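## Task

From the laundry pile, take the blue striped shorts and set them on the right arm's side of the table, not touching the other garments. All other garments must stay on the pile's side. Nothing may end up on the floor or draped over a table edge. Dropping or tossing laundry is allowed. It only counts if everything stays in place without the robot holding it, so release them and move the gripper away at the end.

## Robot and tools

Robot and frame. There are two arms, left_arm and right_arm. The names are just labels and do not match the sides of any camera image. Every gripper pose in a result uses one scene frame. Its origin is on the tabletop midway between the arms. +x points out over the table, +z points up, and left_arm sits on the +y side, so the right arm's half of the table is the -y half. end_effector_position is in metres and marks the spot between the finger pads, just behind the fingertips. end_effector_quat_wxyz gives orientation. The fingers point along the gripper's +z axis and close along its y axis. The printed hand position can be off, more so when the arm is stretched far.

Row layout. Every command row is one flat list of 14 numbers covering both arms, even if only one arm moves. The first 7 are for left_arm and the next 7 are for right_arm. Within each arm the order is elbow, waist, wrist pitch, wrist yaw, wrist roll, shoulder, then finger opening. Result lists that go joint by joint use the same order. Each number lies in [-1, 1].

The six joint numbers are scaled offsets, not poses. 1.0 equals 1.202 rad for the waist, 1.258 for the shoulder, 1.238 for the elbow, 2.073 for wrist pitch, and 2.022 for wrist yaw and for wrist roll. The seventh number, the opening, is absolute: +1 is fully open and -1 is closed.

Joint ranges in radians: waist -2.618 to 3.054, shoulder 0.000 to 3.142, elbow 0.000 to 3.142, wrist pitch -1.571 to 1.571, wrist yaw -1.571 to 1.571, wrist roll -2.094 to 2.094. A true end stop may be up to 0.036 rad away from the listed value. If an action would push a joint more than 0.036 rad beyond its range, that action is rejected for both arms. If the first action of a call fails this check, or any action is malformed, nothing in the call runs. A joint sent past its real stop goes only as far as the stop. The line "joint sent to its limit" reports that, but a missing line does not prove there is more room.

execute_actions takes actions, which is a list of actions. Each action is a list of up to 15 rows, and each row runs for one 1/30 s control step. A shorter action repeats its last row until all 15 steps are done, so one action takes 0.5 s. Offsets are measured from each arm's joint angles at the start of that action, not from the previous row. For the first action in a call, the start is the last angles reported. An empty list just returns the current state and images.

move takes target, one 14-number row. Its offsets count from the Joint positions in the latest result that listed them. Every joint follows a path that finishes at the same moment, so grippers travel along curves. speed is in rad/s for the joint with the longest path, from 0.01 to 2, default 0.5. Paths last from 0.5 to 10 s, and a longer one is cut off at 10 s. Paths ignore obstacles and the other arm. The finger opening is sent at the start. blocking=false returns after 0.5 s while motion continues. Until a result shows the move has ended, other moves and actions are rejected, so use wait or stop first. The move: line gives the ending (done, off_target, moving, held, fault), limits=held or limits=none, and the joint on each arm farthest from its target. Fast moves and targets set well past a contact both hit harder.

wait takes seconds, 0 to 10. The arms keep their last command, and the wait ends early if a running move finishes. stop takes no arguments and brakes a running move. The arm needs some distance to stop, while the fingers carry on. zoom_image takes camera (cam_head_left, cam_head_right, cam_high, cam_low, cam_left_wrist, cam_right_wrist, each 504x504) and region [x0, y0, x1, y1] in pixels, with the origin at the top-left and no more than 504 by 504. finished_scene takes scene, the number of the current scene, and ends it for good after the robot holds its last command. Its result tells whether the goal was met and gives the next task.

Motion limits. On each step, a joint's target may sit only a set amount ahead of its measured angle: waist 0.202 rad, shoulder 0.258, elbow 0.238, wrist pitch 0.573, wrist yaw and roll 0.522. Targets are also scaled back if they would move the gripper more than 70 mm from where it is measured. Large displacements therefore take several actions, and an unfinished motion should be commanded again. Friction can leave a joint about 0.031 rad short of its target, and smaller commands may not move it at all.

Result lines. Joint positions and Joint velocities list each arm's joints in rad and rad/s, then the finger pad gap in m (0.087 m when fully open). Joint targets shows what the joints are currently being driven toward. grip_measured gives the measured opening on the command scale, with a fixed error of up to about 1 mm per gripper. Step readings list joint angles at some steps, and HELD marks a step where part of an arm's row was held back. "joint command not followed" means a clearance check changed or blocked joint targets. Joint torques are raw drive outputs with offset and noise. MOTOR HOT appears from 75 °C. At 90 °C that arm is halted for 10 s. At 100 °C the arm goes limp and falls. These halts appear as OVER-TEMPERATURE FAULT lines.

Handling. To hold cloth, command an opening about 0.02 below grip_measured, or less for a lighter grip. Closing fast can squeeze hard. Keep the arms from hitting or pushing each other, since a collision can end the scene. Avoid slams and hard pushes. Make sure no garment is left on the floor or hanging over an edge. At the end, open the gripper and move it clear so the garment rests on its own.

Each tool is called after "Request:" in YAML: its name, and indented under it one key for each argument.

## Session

Request:
execute_actions:
  actions: []

Scene clock: 0.00 s.
left_arm: end_effector_position=(+0.4028, +0.2845, +0.3640) grip_measured=+1.000 end_effector_quat_wxyz=(+0.710, -0.046, +0.701, +0.046) | right_arm: end_effector_position=(+0.3800, -0.3996, +0.3535) grip_measured=+1.000 end_effector_quat_wxyz=(+0.699, +0.057, +0.711, -0.053)
Joint names: [elbow, waist, wrist pitch, wrist yaw, wrist roll, shoulder]
Joint positions: left_arm=[1.043 0.006 0.004 0.003 0.    1.034 0.087] | right_arm=[ 1.036 -0.013 -0.006 -0.002  0.005  1.047  0.087]
Joint velocities: left_arm=[-0.012 -0.002  0.066 -0.007 -0.066 -0.007  0.   ] | right_arm=[ 0.007 -0.002 -0.022  0.022  0.022 -0.002  0.   ]
Joint torques (N m, as the arm reports them, + toward a larger angle): no reading
Motor temperatures (°C, as the motors report them): left_arm=[28 28 27 29 28 31] | right_arm=[28 27 30 26 26 28]
Joint targets: left_arm=[1.043 0.006 0.004 0.003 0.000 1.034] | right_arm=[1.036 -0.013 -0.006 -0.002 0.005 1.047]

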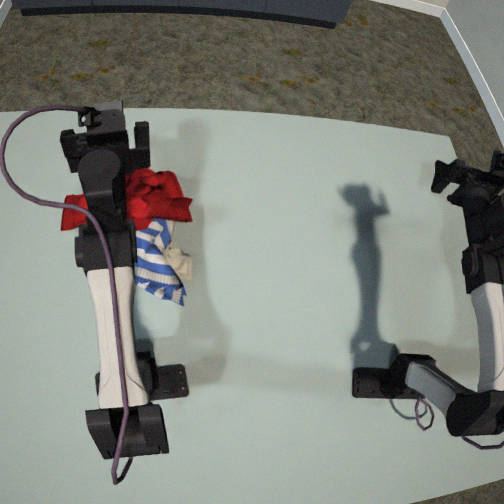

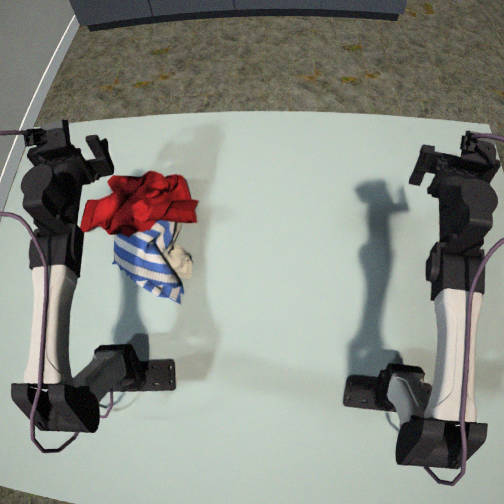

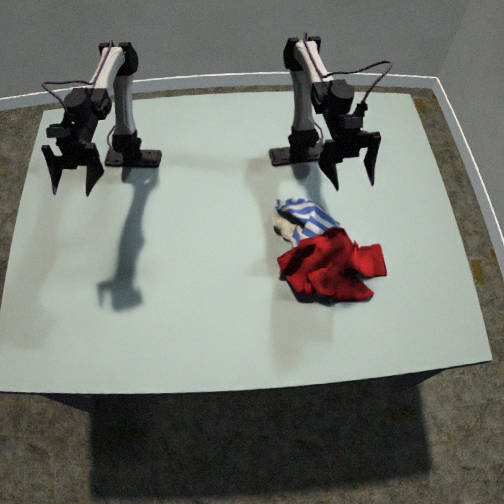

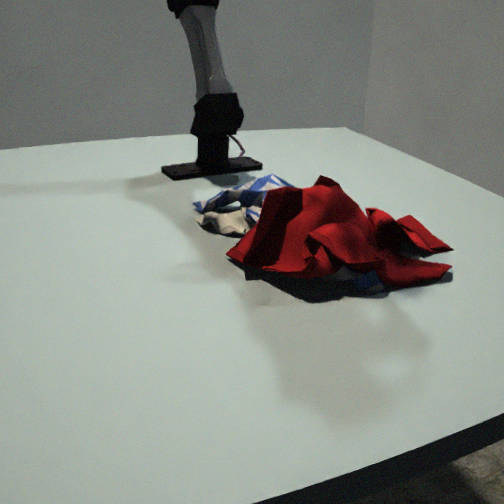

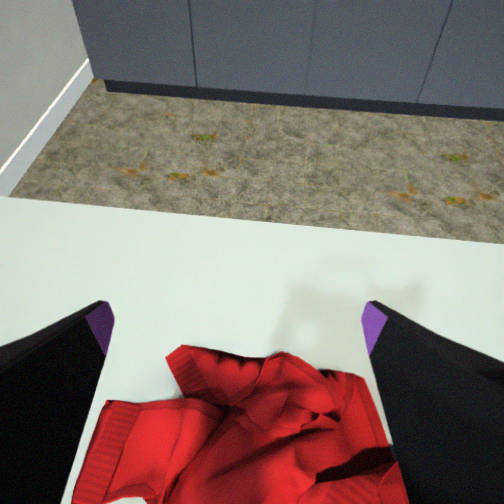

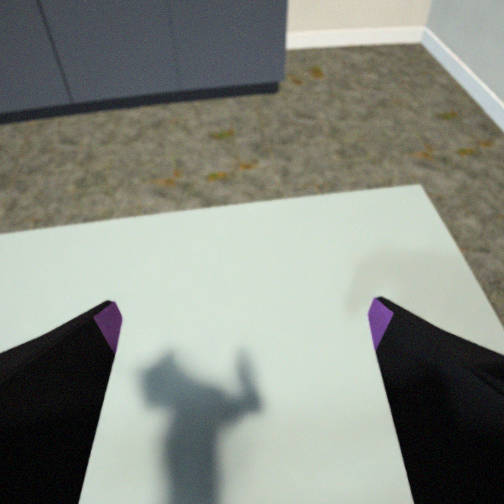

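Target about (0.26, 0.21).

Request:
move:
  target: [0,-0.2,-0.47,0,0,0.3,0,0,-0.6,0,0,0,0,1]
  speed: 1

Request:
move:
  target: [0,0,0,0,0,0.2,0,0,0,0,0,0,0,1]

Request:
move:
  target: [0,0,0,0,0,0,-1,0,0,0,0,0,0,1]

Request:
move:
  target: [0.42,-0.1,0,0,0,-0.4,-1,0,0,0,0,0,0,1]
  speed: 0.4

Scene clock: 4.67 s.
left_arm: end_effector_position=(+0.2729, +0.2094, +0.0929) grip_measured=+0.000 end_effector_quat_wxyz=(+0.127, +0.050, +0.991, -0.008) | right_arm: end_effector_position=(+0.2495, -0.6320, +0.3535) grip_measured=+1.000 end_effector_quat_wxyz=(+0.637, +0.301, +0.646, -0.293)
Joint names: [elbow, waist, wrist pitch, wrist yaw, wrist roll, shoulder]
Joint positions: left_arm=[ 1.043 -0.227 -0.961  0.003  0.     1.397  0.044] | right_arm=[ 1.036 -0.726 -0.006 -0.003  0.005  1.047  0.087]
Joint velocities: left_arm=[ 0.002  0.017  0.007  0.066 -0.095  0.027 -0.001] | right_arm=[ 0.012 -0.002 -0.007 -0.081 -0.007  0.017  0.   ]
Joint torques (N m, as the arm reports them, + toward a larger angle): left_arm=[ 7.43 -0.63  0.69  0.08 -0.11 -3.68] | right_arm=[ 8.65 -0.5   2.12  0.07 -0.08 -2.86]
Motor temperatures (°C, as the motors report them): left_arm=[29 28 28 29 28 31] | right_arm=[29 27 32 26 26 28]
Joint targets: left_arm=[1.043 -0.234 -0.970 0.003 0.000 1.412] | right_arm=[1.036 -0.735 -0.006 -0.002 0.005 1.047]
move: done; limits=none; left_arm: farthest joint: the shoulder, 0.014 radians from its target (0.377 radians at the start); right_arm: farthest joint: the waist, 0.008 radians from its target (0.721 radians at the start)

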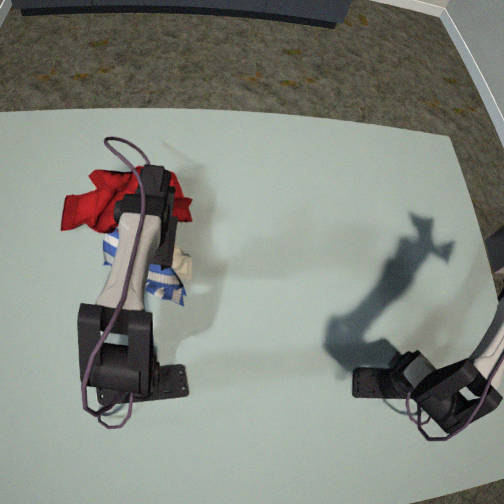

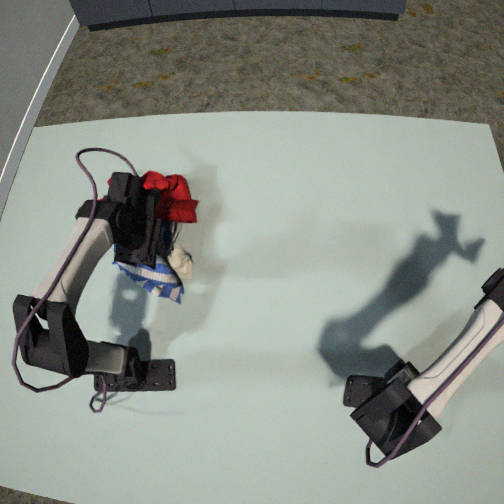

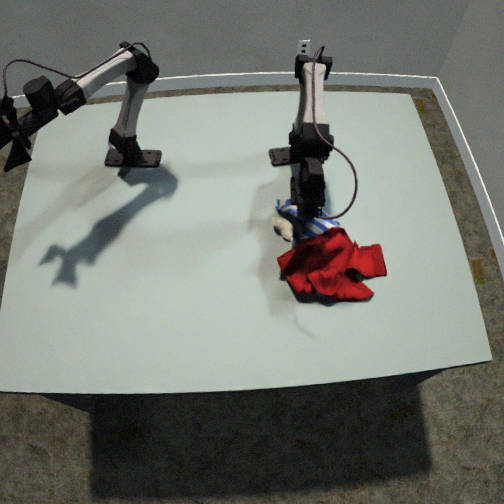

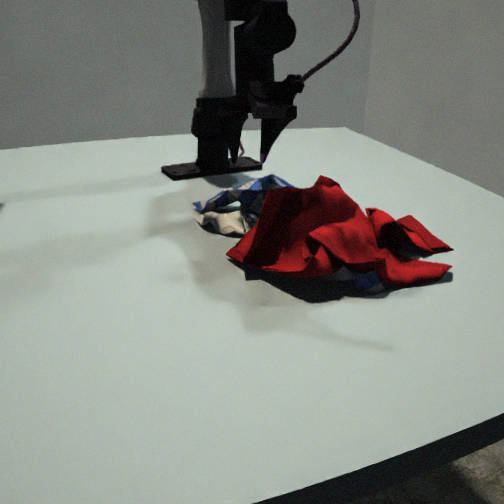

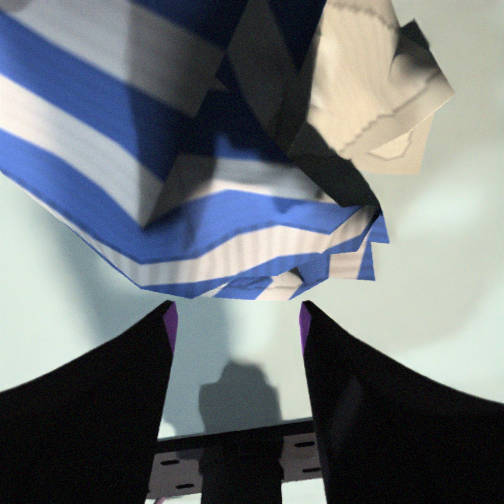

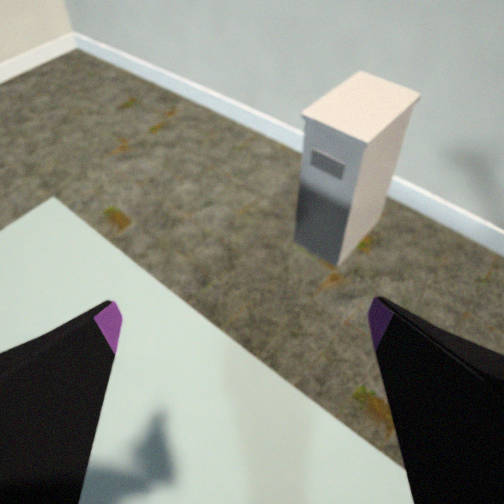

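Scene clock: 5.57 s.
left_arm: end_effector_position=(+0.2616, +0.2106, +0.0394) grip_measured=+0.000 end_effector_quat_wxyz=(+0.008, +0.050, +0.999, -0.002) | right_arm: end_effector_position=(+0.2495, -0.6320, +0.3535) grip_measured=+1.000 end_effector_quat_wxyz=(+0.637, +0.301, +0.646, -0.293)
Joint names: [elbow, waist, wrist pitch, wrist yaw, wrist roll, shoulder]
Joint positions: left_arm=[ 1.043 -0.227 -0.961  0.003  0.     1.637  0.044] | right_arm=[ 1.036 -0.726 -0.006 -0.003  0.005  1.047  0.087]
Joint velocities: left_arm=[ 0.002 -0.002  0.022 -0.022 -0.022 -0.012  0.   ] | right_arm=[ 0.012 -0.017 -0.007 -0.007  0.051 -0.002  0.   ]
Joint torques (N m, as the arm reports them, + toward a larger angle): left_arm=[ 6.69  0.01  0.33  0.1  -0.12 -5.35] | right_arm=[ 8.62  0.26  2.12  0.06 -0.06 -2.77]
Motor temperatures (°C, as the motors report them): left_arm=[29 28 28 29 28 31] | right_arm=[29 27 32 26 26 28]
Joint targets: left_arm=[1.043 -0.227 -0.961 0.003 0.000 1.649] | right_arm=[1.036 -0.726 -0.006 -0.003 0.005 1.047]
move: done; limits=none; left_arm: farthest joint: the shoulder, 0.012 radians from its target (0.252 radians at the start); right_arm: farthest joint: the waist, 0.000 radians from its target (0.000 radians at the start)

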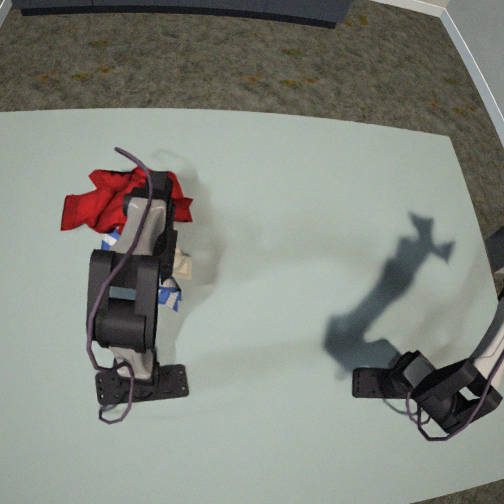

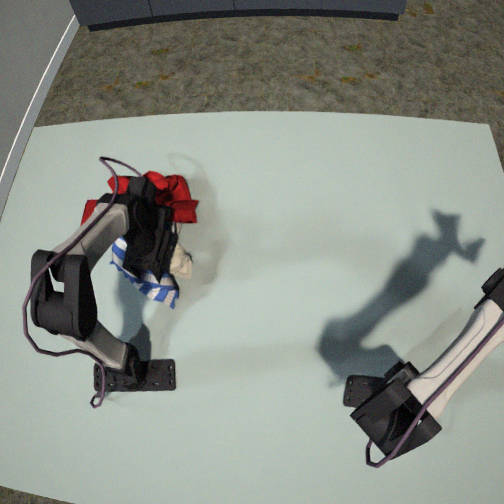

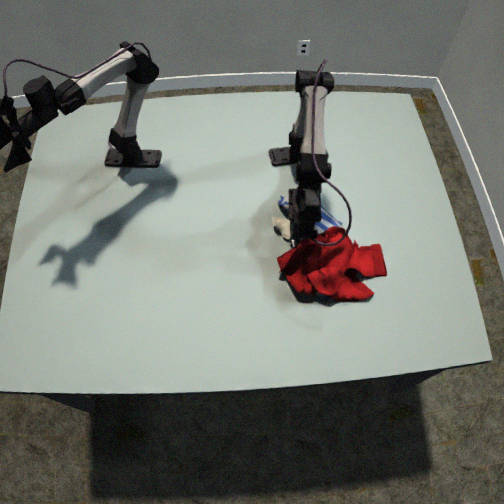

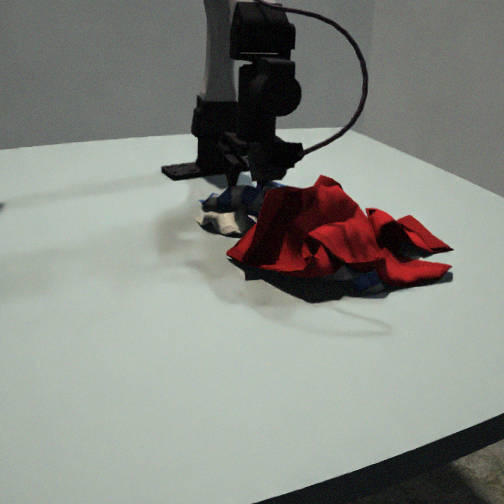

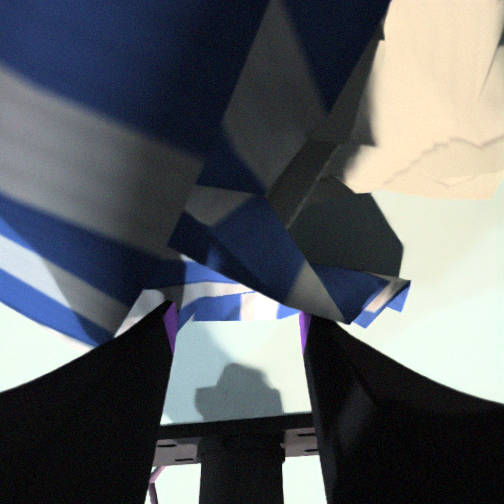

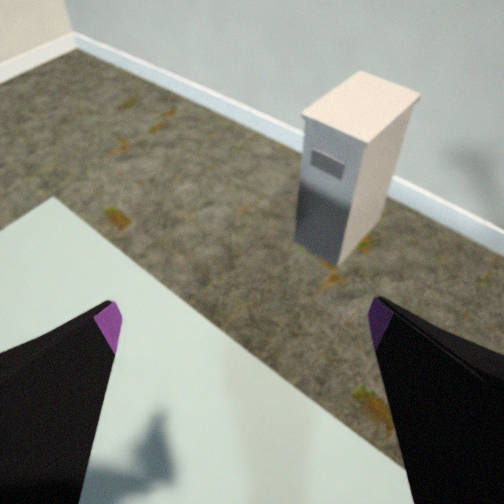

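Scene clock: 6.07 s.
left_arm: end_effector_position=(+0.2616, +0.2106, +0.0394) grip_measured=-0.984 end_effector_quat_wxyz=(+0.008, +0.050, +0.999, -0.002) | right_arm: end_effector_position=(+0.2495, -0.6320, +0.3535) grip_measured=+1.000 end_effector_quat_wxyz=(+0.637, +0.301, +0.646, -0.293)
Joint names: [elbow, waist, wrist pitch, wrist yaw, wrist roll, shoulder]
Joint positions: left_arm=[ 1.043 -0.227 -0.961  0.003  0.     1.637  0.001] | right_arm=[ 1.036 -0.726 -0.006 -0.003  0.005  1.047  0.087]
Joint velocities: left_arm=[-0.012 -0.017 -0.007 -0.066 -0.022 -0.022  0.   ] | right_arm=[-0.002  0.012  0.022 -0.022  0.007 -0.012  0.   ]
Joint torques (N m, as the arm reports them, + toward a larger angle): left_arm=[ 6.7   0.02  0.33  0.1  -0.12 -6.47] | right_arm=[ 8.7   0.26  2.11  0.05 -0.07 -2.72]
Motor temperatures (°C, as the motors report them): left_arm=[29 28 28 29 28 31] | right_arm=[29 27 32 26 26 28]
Joint targets: left_arm=[1.043 -0.227 -0.961 0.003 0.000 1.637] | right_arm=[1.036 -0.726 -0.006 -0.003 0.005 1.047]
move: done; limits=none; left_arm: farthest joint: the waist, 0.000 radians from its target (0.000 radians at the start); right_arm: farthest joint: the waist, 0.000 radians from its target (0.000 radians at the start)

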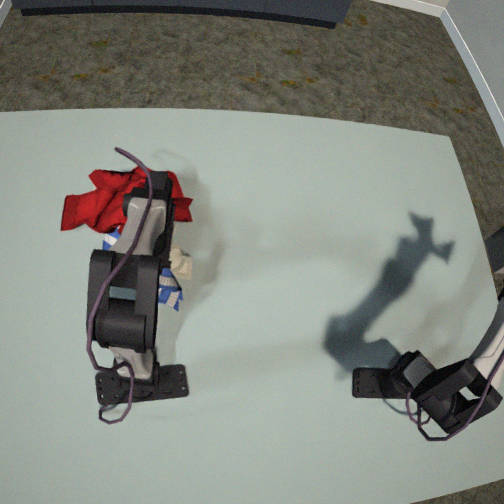

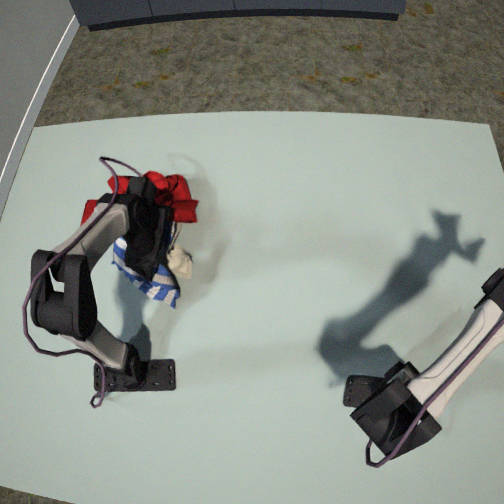

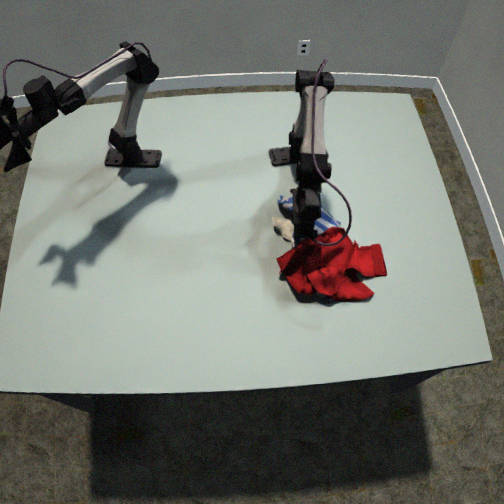

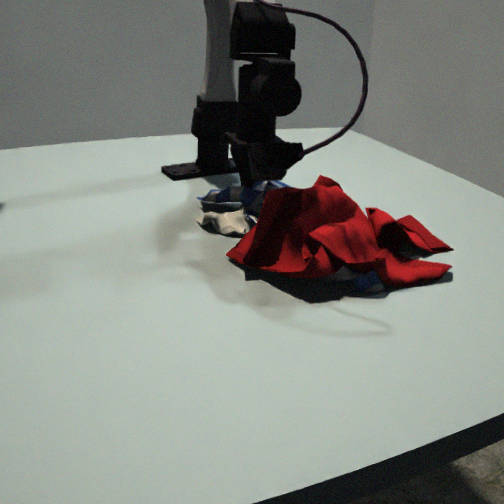

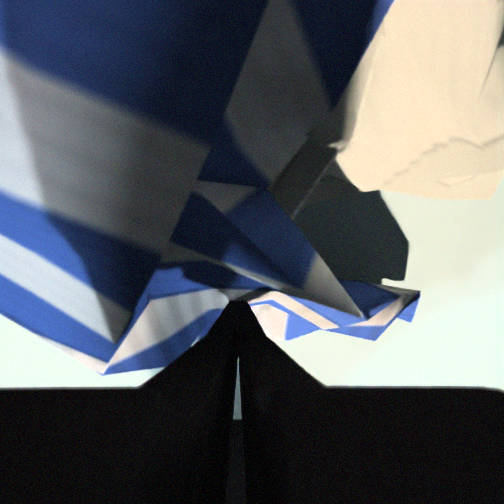

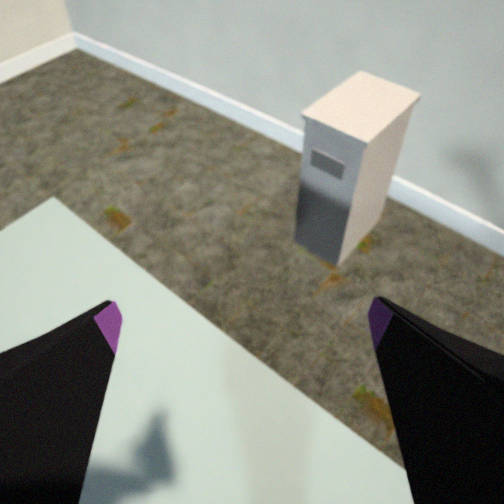

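Scene clock: 7.77 s.
left_arm: end_effector_position=(+0.3209, +0.1707, +0.3396) grip_measured=-0.984 end_effector_quat_wxyz=(+0.485, +0.093, +0.868, -0.053) | right_arm: end_effector_position=(+0.2495, -0.6320, +0.3535) grip_measured=+1.000 end_effector_quat_wxyz=(+0.637, +0.301, +0.646, -0.293)
Joint names: [elbow, waist, wrist pitch, wrist yaw, wrist roll, shoulder]
Joint positions: left_arm=[ 1.549 -0.339 -0.961  0.003  0.     1.14   0.001] | right_arm=[ 1.036 -0.726 -0.006 -0.003  0.005  1.047  0.087]
Joint velocities: left_arm=[ 0.002 -0.002 -0.095 -0.095  0.007 -0.017  0.001] | right_arm=[-0.012 -0.002 -0.037 -0.066  0.022  0.012  0.   ]
Joint torques (N m, as the arm reports them, + toward a larger angle): left_arm=[ 8.25 -0.75  1.7   0.08 -0.11 -2.91] | right_arm=[ 8.63  0.19  2.1   0.05 -0.05 -2.77]
Motor temperatures (°C, as the motors report them): left_arm=[29 28 28 29 28 31] | right_arm=[29 27 33 26 26 28]
Joint targets: left_arm=[1.563 -0.347 -0.961 0.003 0.000 1.133] | right_arm=[1.036 -0.726 -0.006 -0.003 0.005 1.047]
move: done; limits=none; left_arm: farthest joint: the elbow, 0.014 radians from its target (0.520 radians at the start); right_arm: farthest joint: the waist, 0.000 radians from its target (0.000 radians at the start)

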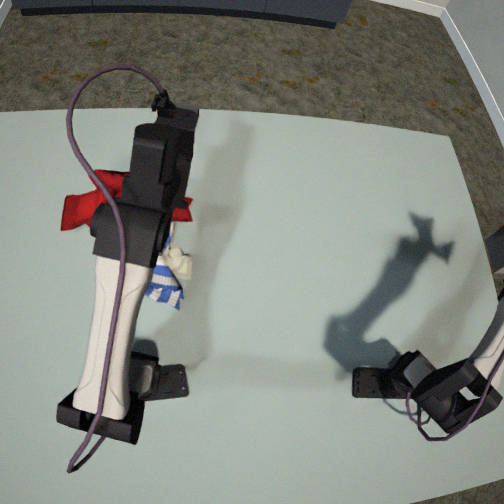

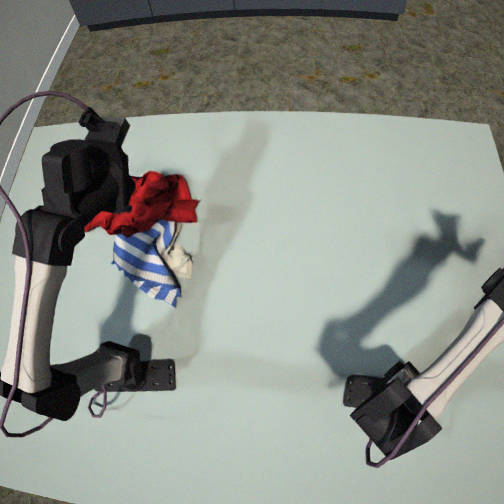

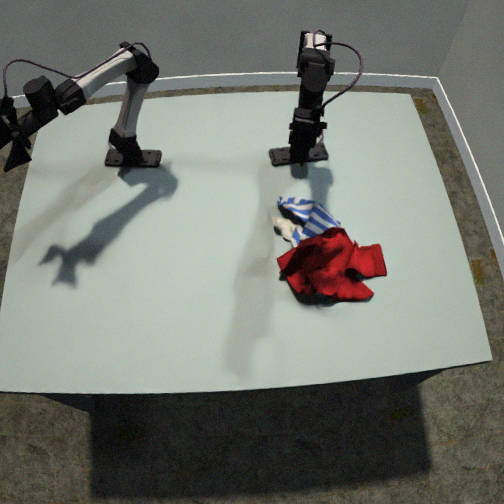

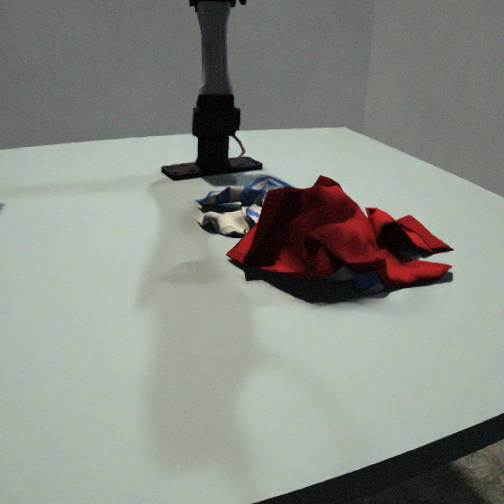

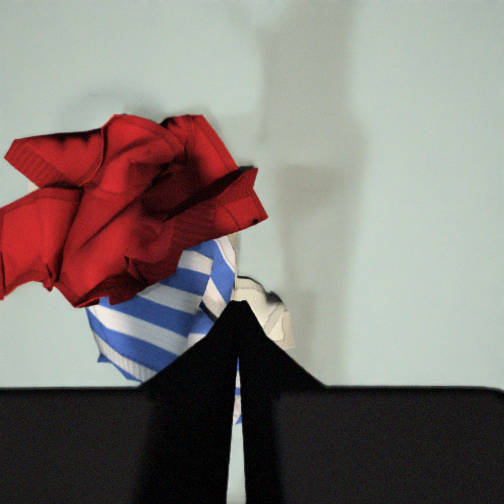

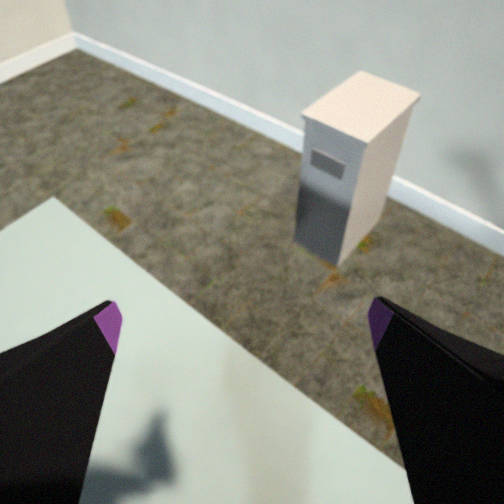

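Go deeper, gripping the near strip.

Request:
move:
  target: [-0.43,0.05,0.02,0,0,0.2,0.3,0,0,0,0,0,0,1]
  speed: 0.8

Request:
move:
  target: [0,0,0,0,0,0.3,0.3,0,0,0,0,0,0,1]

Request:
move:
  target: [0,0,0,0,0,0,-1,0,0,0,0,0,0,1]

Request:
move:
  target: [0.42,0,0,0,0,-0.5,-1,0,0,0,0,0,0,1]

Scene clock: 12.57 s.
left_arm: end_effector_position=(+0.2740, +0.1942, +0.0919) grip_measured=+0.300 end_effector_quat_wxyz=(+0.140, +0.079, +0.987, -0.013) | right_arm: end_effector_position=(+0.2495, -0.6320, +0.3535) grip_measured=+1.000 end_effector_quat_wxyz=(+0.637, +0.301, +0.646, -0.293)
Joint names: [elbow, waist, wrist pitch, wrist yaw, wrist roll, shoulder]
Joint positions: left_arm=[ 1.025 -0.287 -0.93   0.003  0.     1.383  0.057] | right_arm=[ 1.036 -0.726 -0.006 -0.003  0.005  1.047  0.087]
Joint velocities: left_arm=[ 0.007 -0.012  0.051 -0.095 -0.051 -0.007  0.001] | right_arm=[-0.002 -0.012 -0.007  0.051 -0.007 -0.007  0.   ]
Joint torques (N m, as the arm reports them, + toward a larger angle): left_arm=[ 6.7   0.81  0.9   0.09 -0.11 -4.19] | right_arm=[ 8.65  0.25  2.11  0.05 -0.06 -2.79]
Motor temperatures (°C, as the motors report them): left_arm=[30 28 28 29 28 31] | right_arm=[30 27 34 26 26 28]
Joint targets: left_arm=[1.016 -0.279 -0.919 0.003 0.000 1.391] | right_arm=[1.036 -0.726 -0.006 -0.003 0.005 1.047]
move: done; limits=none; left_arm: farthest joint: the wrist pitch, 0.010 radians from its target (0.041 radians at the start); right_arm: farthest joint: the waist, 0.000 radians from its target (0.000 radians at the start)

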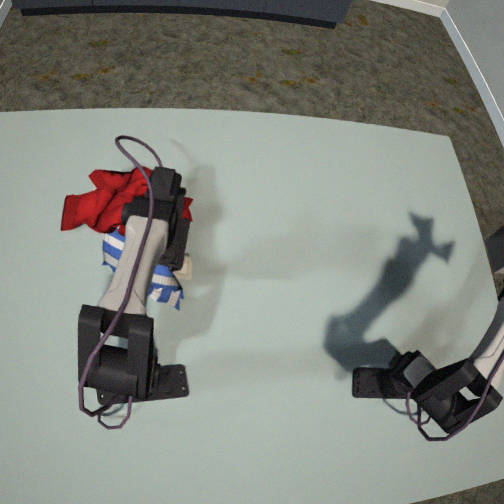

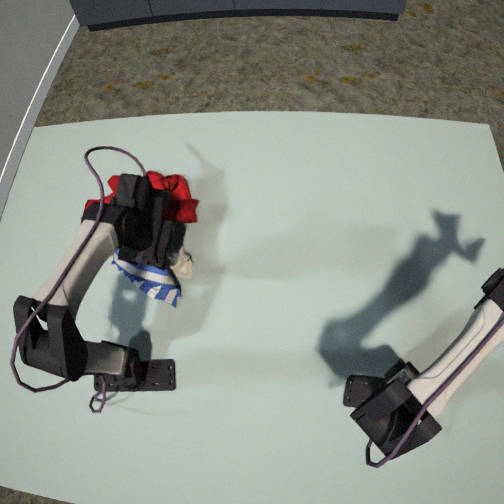

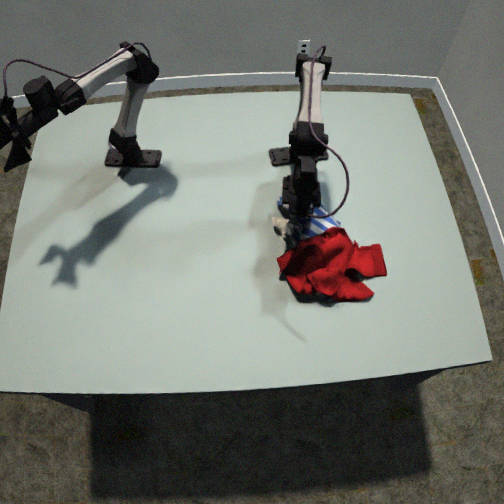

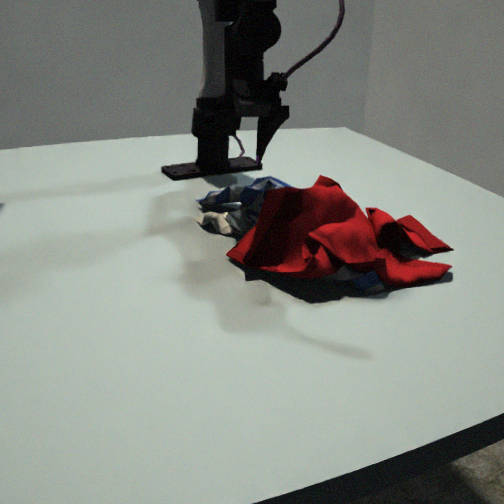

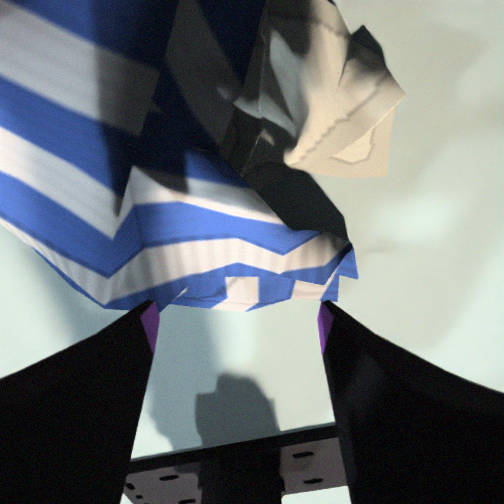

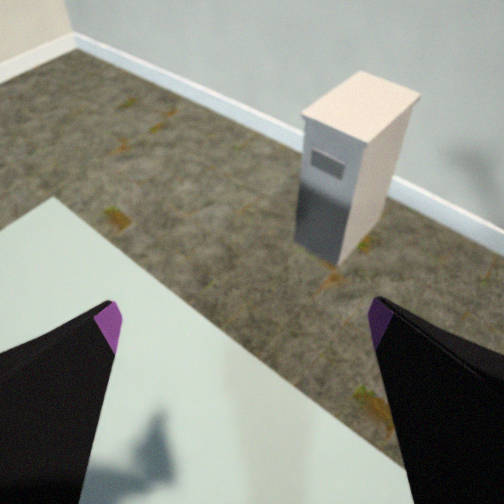

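Scene clock: 13.70 s.
left_arm: end_effector_position=(+0.2519, +0.1978, +0.0118) grip_measured=+0.300 end_effector_quat_wxyz=(-0.039, +0.080, +0.996, +0.002) | right_arm: end_effector_position=(+0.2495, -0.6320, +0.3535) grip_measured=+1.000 end_effector_quat_wxyz=(+0.637, +0.301, +0.646, -0.293)
Joint names: [elbow, waist, wrist pitch, wrist yaw, wrist roll, shoulder]
Joint positions: left_arm=[ 1.025 -0.287 -0.929  0.003  0.     1.744  0.057] | right_arm=[ 1.036 -0.726 -0.006 -0.003  0.005  1.047  0.087]
Joint velocities: left_arm=[-0.017  0.007 -0.081  0.037 -0.066 -0.017  0.001] | right_arm=[ 0.012 -0.012 -0.037 -0.081 -0.007  0.002  0.   ]
Joint torques (N m, as the arm reports them, + toward a larger angle): left_arm=[ 6.27  0.13  0.16  0.11 -0.11 -5.53] | right_arm=[ 8.72  0.22  2.13  0.07 -0.07 -2.74]
Motor temperatures (°C, as the motors report them): left_arm=[30 28 28 29 28 31] | right_arm=[30 27 34 26 26 28]
Joint targets: left_arm=[1.025 -0.287 -0.930 0.003 0.000 1.760] | right_arm=[1.036 -0.726 -0.006 -0.003 0.005 1.047]
move: done; limits=none; left_arm: farthest joint: the shoulder, 0.017 radians from its target (0.377 radians at the start); right_arm: farthest joint: the waist, 0.000 radians from its target (0.000 radians at the start)

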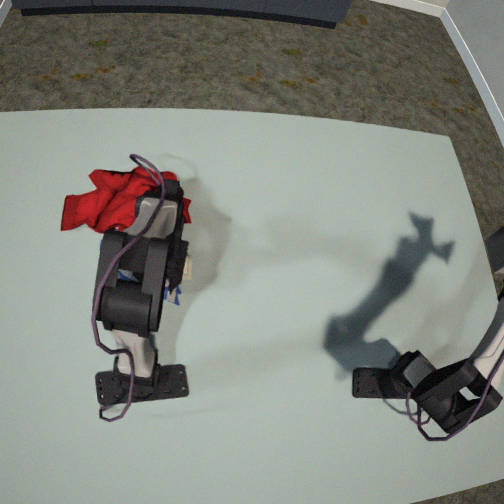

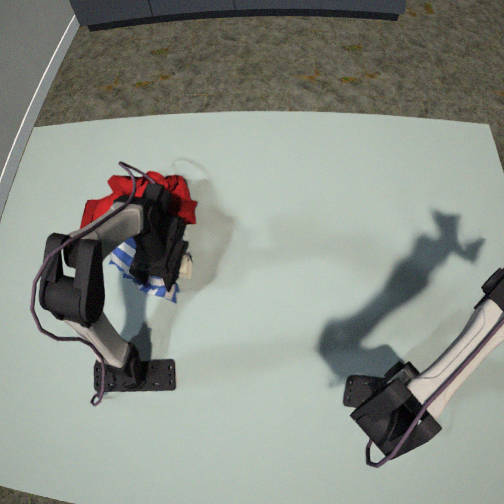

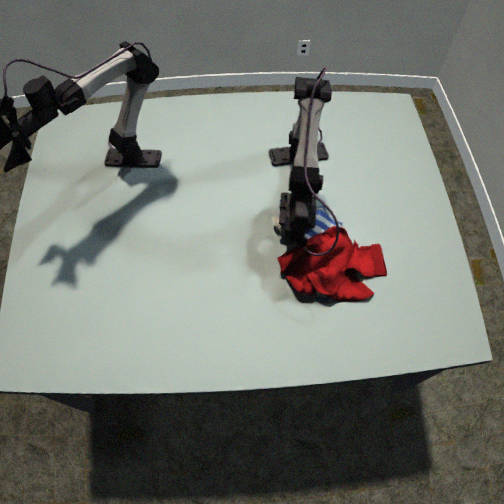

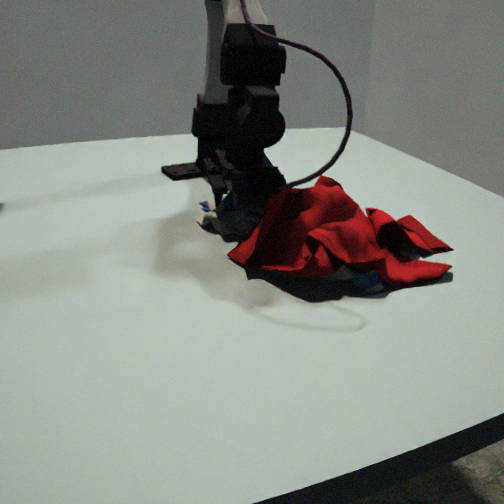

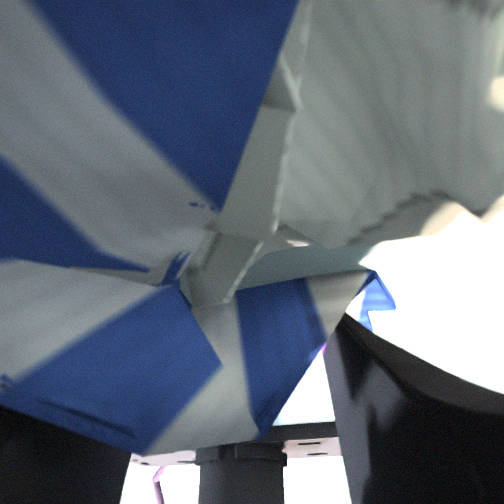

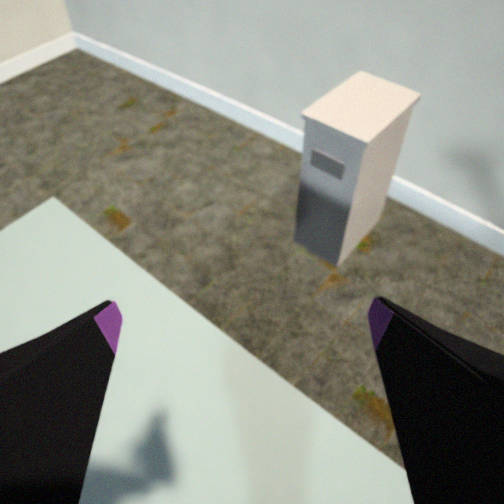

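Scene clock: 14.20 s.
left_arm: end_effector_position=(+0.2512, +0.1980, +0.0120) grip_measured=-0.898 end_effector_quat_wxyz=(-0.040, +0.080, +0.996, +0.002) | right_arm: end_effector_position=(+0.2495, -0.6320, +0.3535) grip_measured=+1.000 end_effector_quat_wxyz=(+0.637, +0.301, +0.646, -0.293)
Joint names: [elbow, waist, wrist pitch, wrist yaw, wrist roll, shoulder]
Joint positions: left_arm=[ 1.025 -0.287 -0.932  0.002  0.     1.744  0.004] | right_arm=[ 1.036 -0.726 -0.006 -0.003  0.005  1.047  0.087]
Joint velocities: left_arm=[ 0.002 -0.012 -0.007 -0.022 -0.051  0.012 -0.001] | right_arm=[ 0.002 -0.007  0.022 -0.051  0.051 -0.007  0.   ]
Joint torques (N m, as the arm reports them, + toward a larger angle): left_arm=[ 6.13  0.06  0.19  0.09 -0.11 -6.95] | right_arm=[ 8.69  0.21  2.11  0.04 -0.06 -2.82]
Motor temperatures (°C, as the motors report them): left_arm=[30 28 28 29 28 31] | right_arm=[30 27 34 26 26 28]
Joint targets: left_arm=[1.025 -0.287 -0.929 0.003 0.000 1.744] | right_arm=[1.036 -0.726 -0.006 -0.003 0.005 1.047]
move: done; limits=none; left_arm: farthest joint: the wrist pitch, 0.003 radians from its target (0.000 radians at the start); right_arm: farthest joint: the waist, 0.000 radians from its target (0.000 radians at the start)

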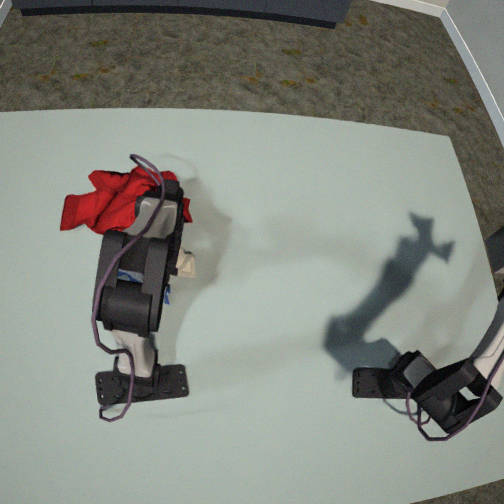

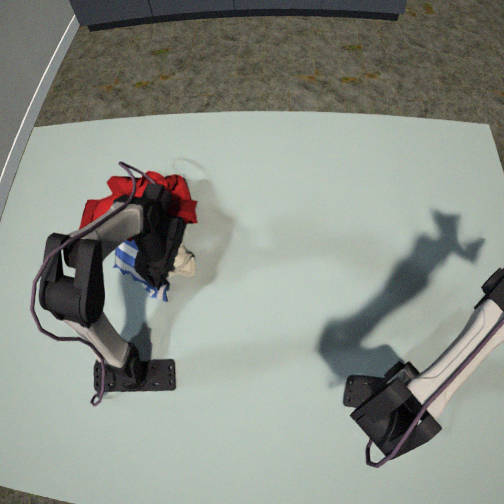

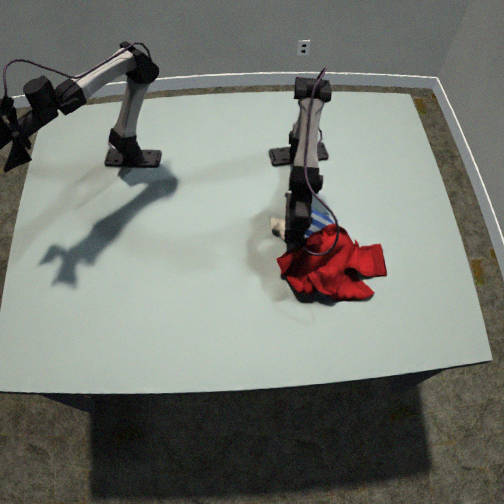

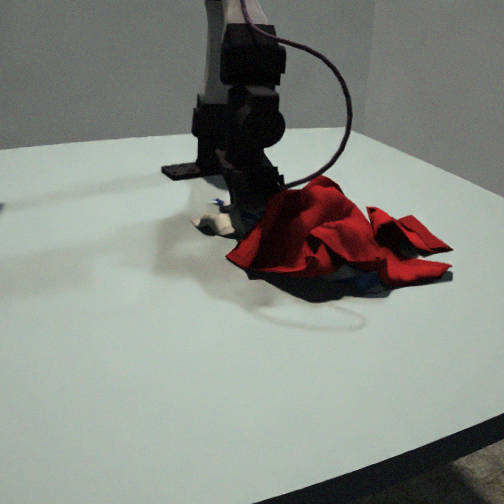

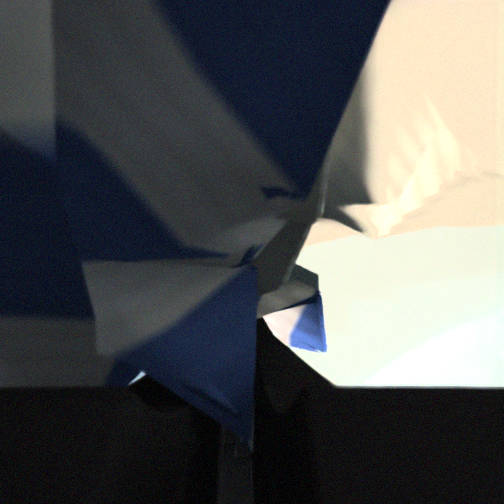

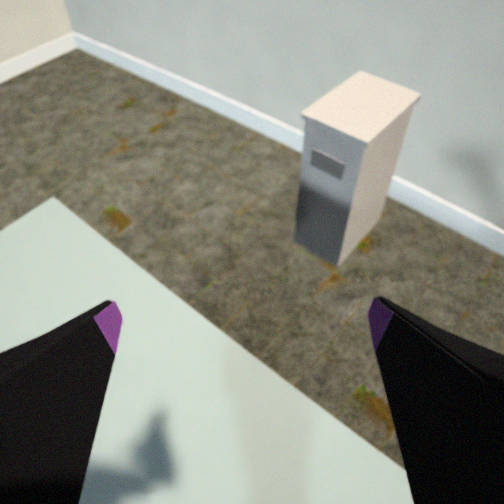

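Scene clock: 15.97 s.
left_arm: end_effector_position=(+0.3229, +0.1865, +0.3431) grip_measured=-0.898 end_effector_quat_wxyz=(+0.498, +0.070, +0.863, -0.041) | right_arm: end_effector_position=(+0.2495, -0.6320, +0.3535) grip_measured=+1.000 end_effector_quat_wxyz=(+0.637, +0.301, +0.646, -0.293)
Joint names: [elbow, waist, wrist pitch, wrist yaw, wrist roll, shoulder]
Joint positions: left_arm=[ 1.531 -0.287 -0.937  0.002  0.     1.119  0.004] | right_arm=[ 1.036 -0.726 -0.006 -0.003  0.005  1.047  0.087]
Joint velocities: left_arm=[-0.002 -0.012 -0.037 -0.037 -0.066 -0.007  0.001] | right_arm=[ 0.007  0.002 -0.007 -0.037 -0.007  0.007  0.   ]
Joint torques (N m, as the arm reports them, + toward a larger angle): left_arm=[ 8.18  0.06  1.79  0.09 -0.11 -2.62] | right_arm=[ 8.71  0.22  2.09  0.07 -0.06 -2.76]
Motor temperatures (°C, as the motors report them): left_arm=[31 28 28 29 28 32] | right_arm=[30 27 35 26 26 29]
Joint targets: left_arm=[1.544 -0.287 -0.932 0.002 0.000 1.115] | right_arm=[1.036 -0.726 -0.006 -0.003 0.005 1.047]
move: done; limits=none; left_arm: farthest joint: the elbow, 0.014 radians from its target (0.520 radians at the start); right_arm: farthest joint: the waist, 0.000 radians from its target (0.000 radians at the start)

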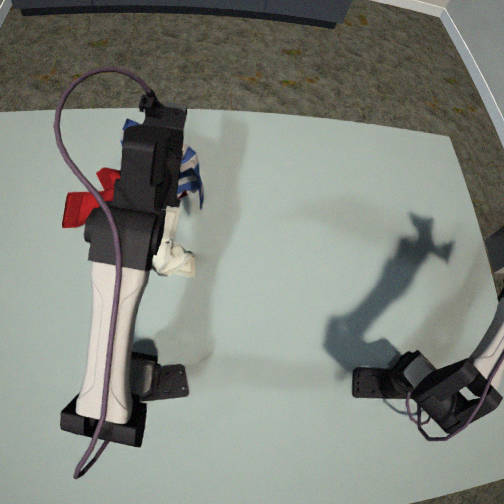

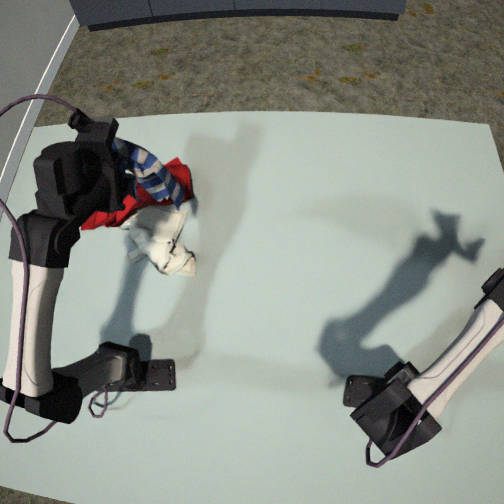

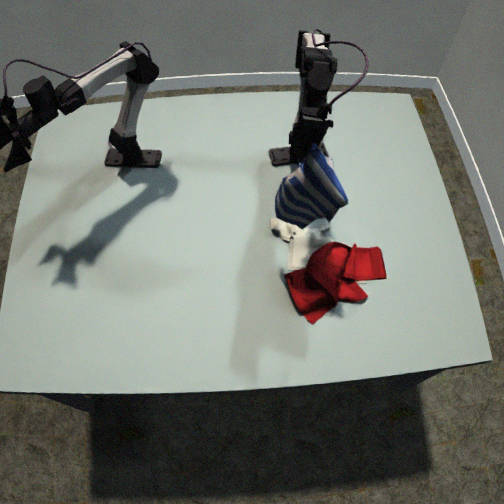

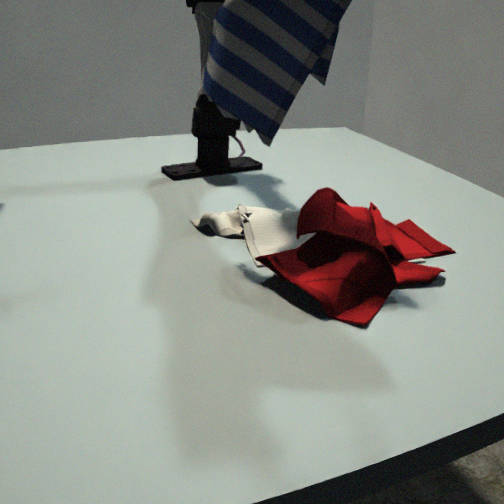

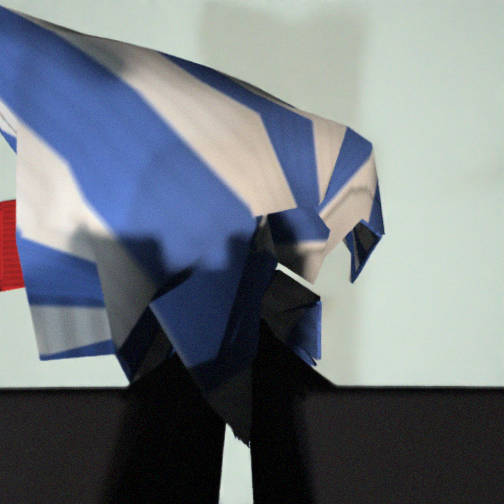

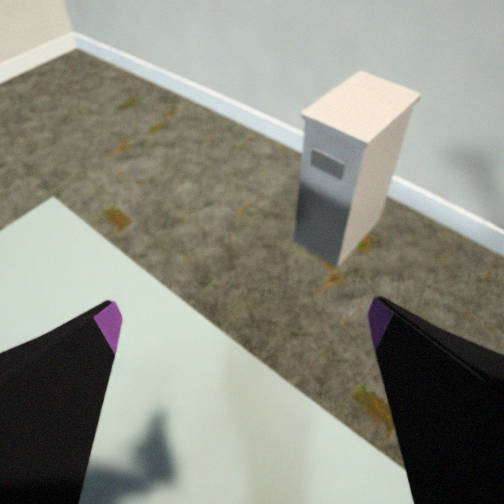

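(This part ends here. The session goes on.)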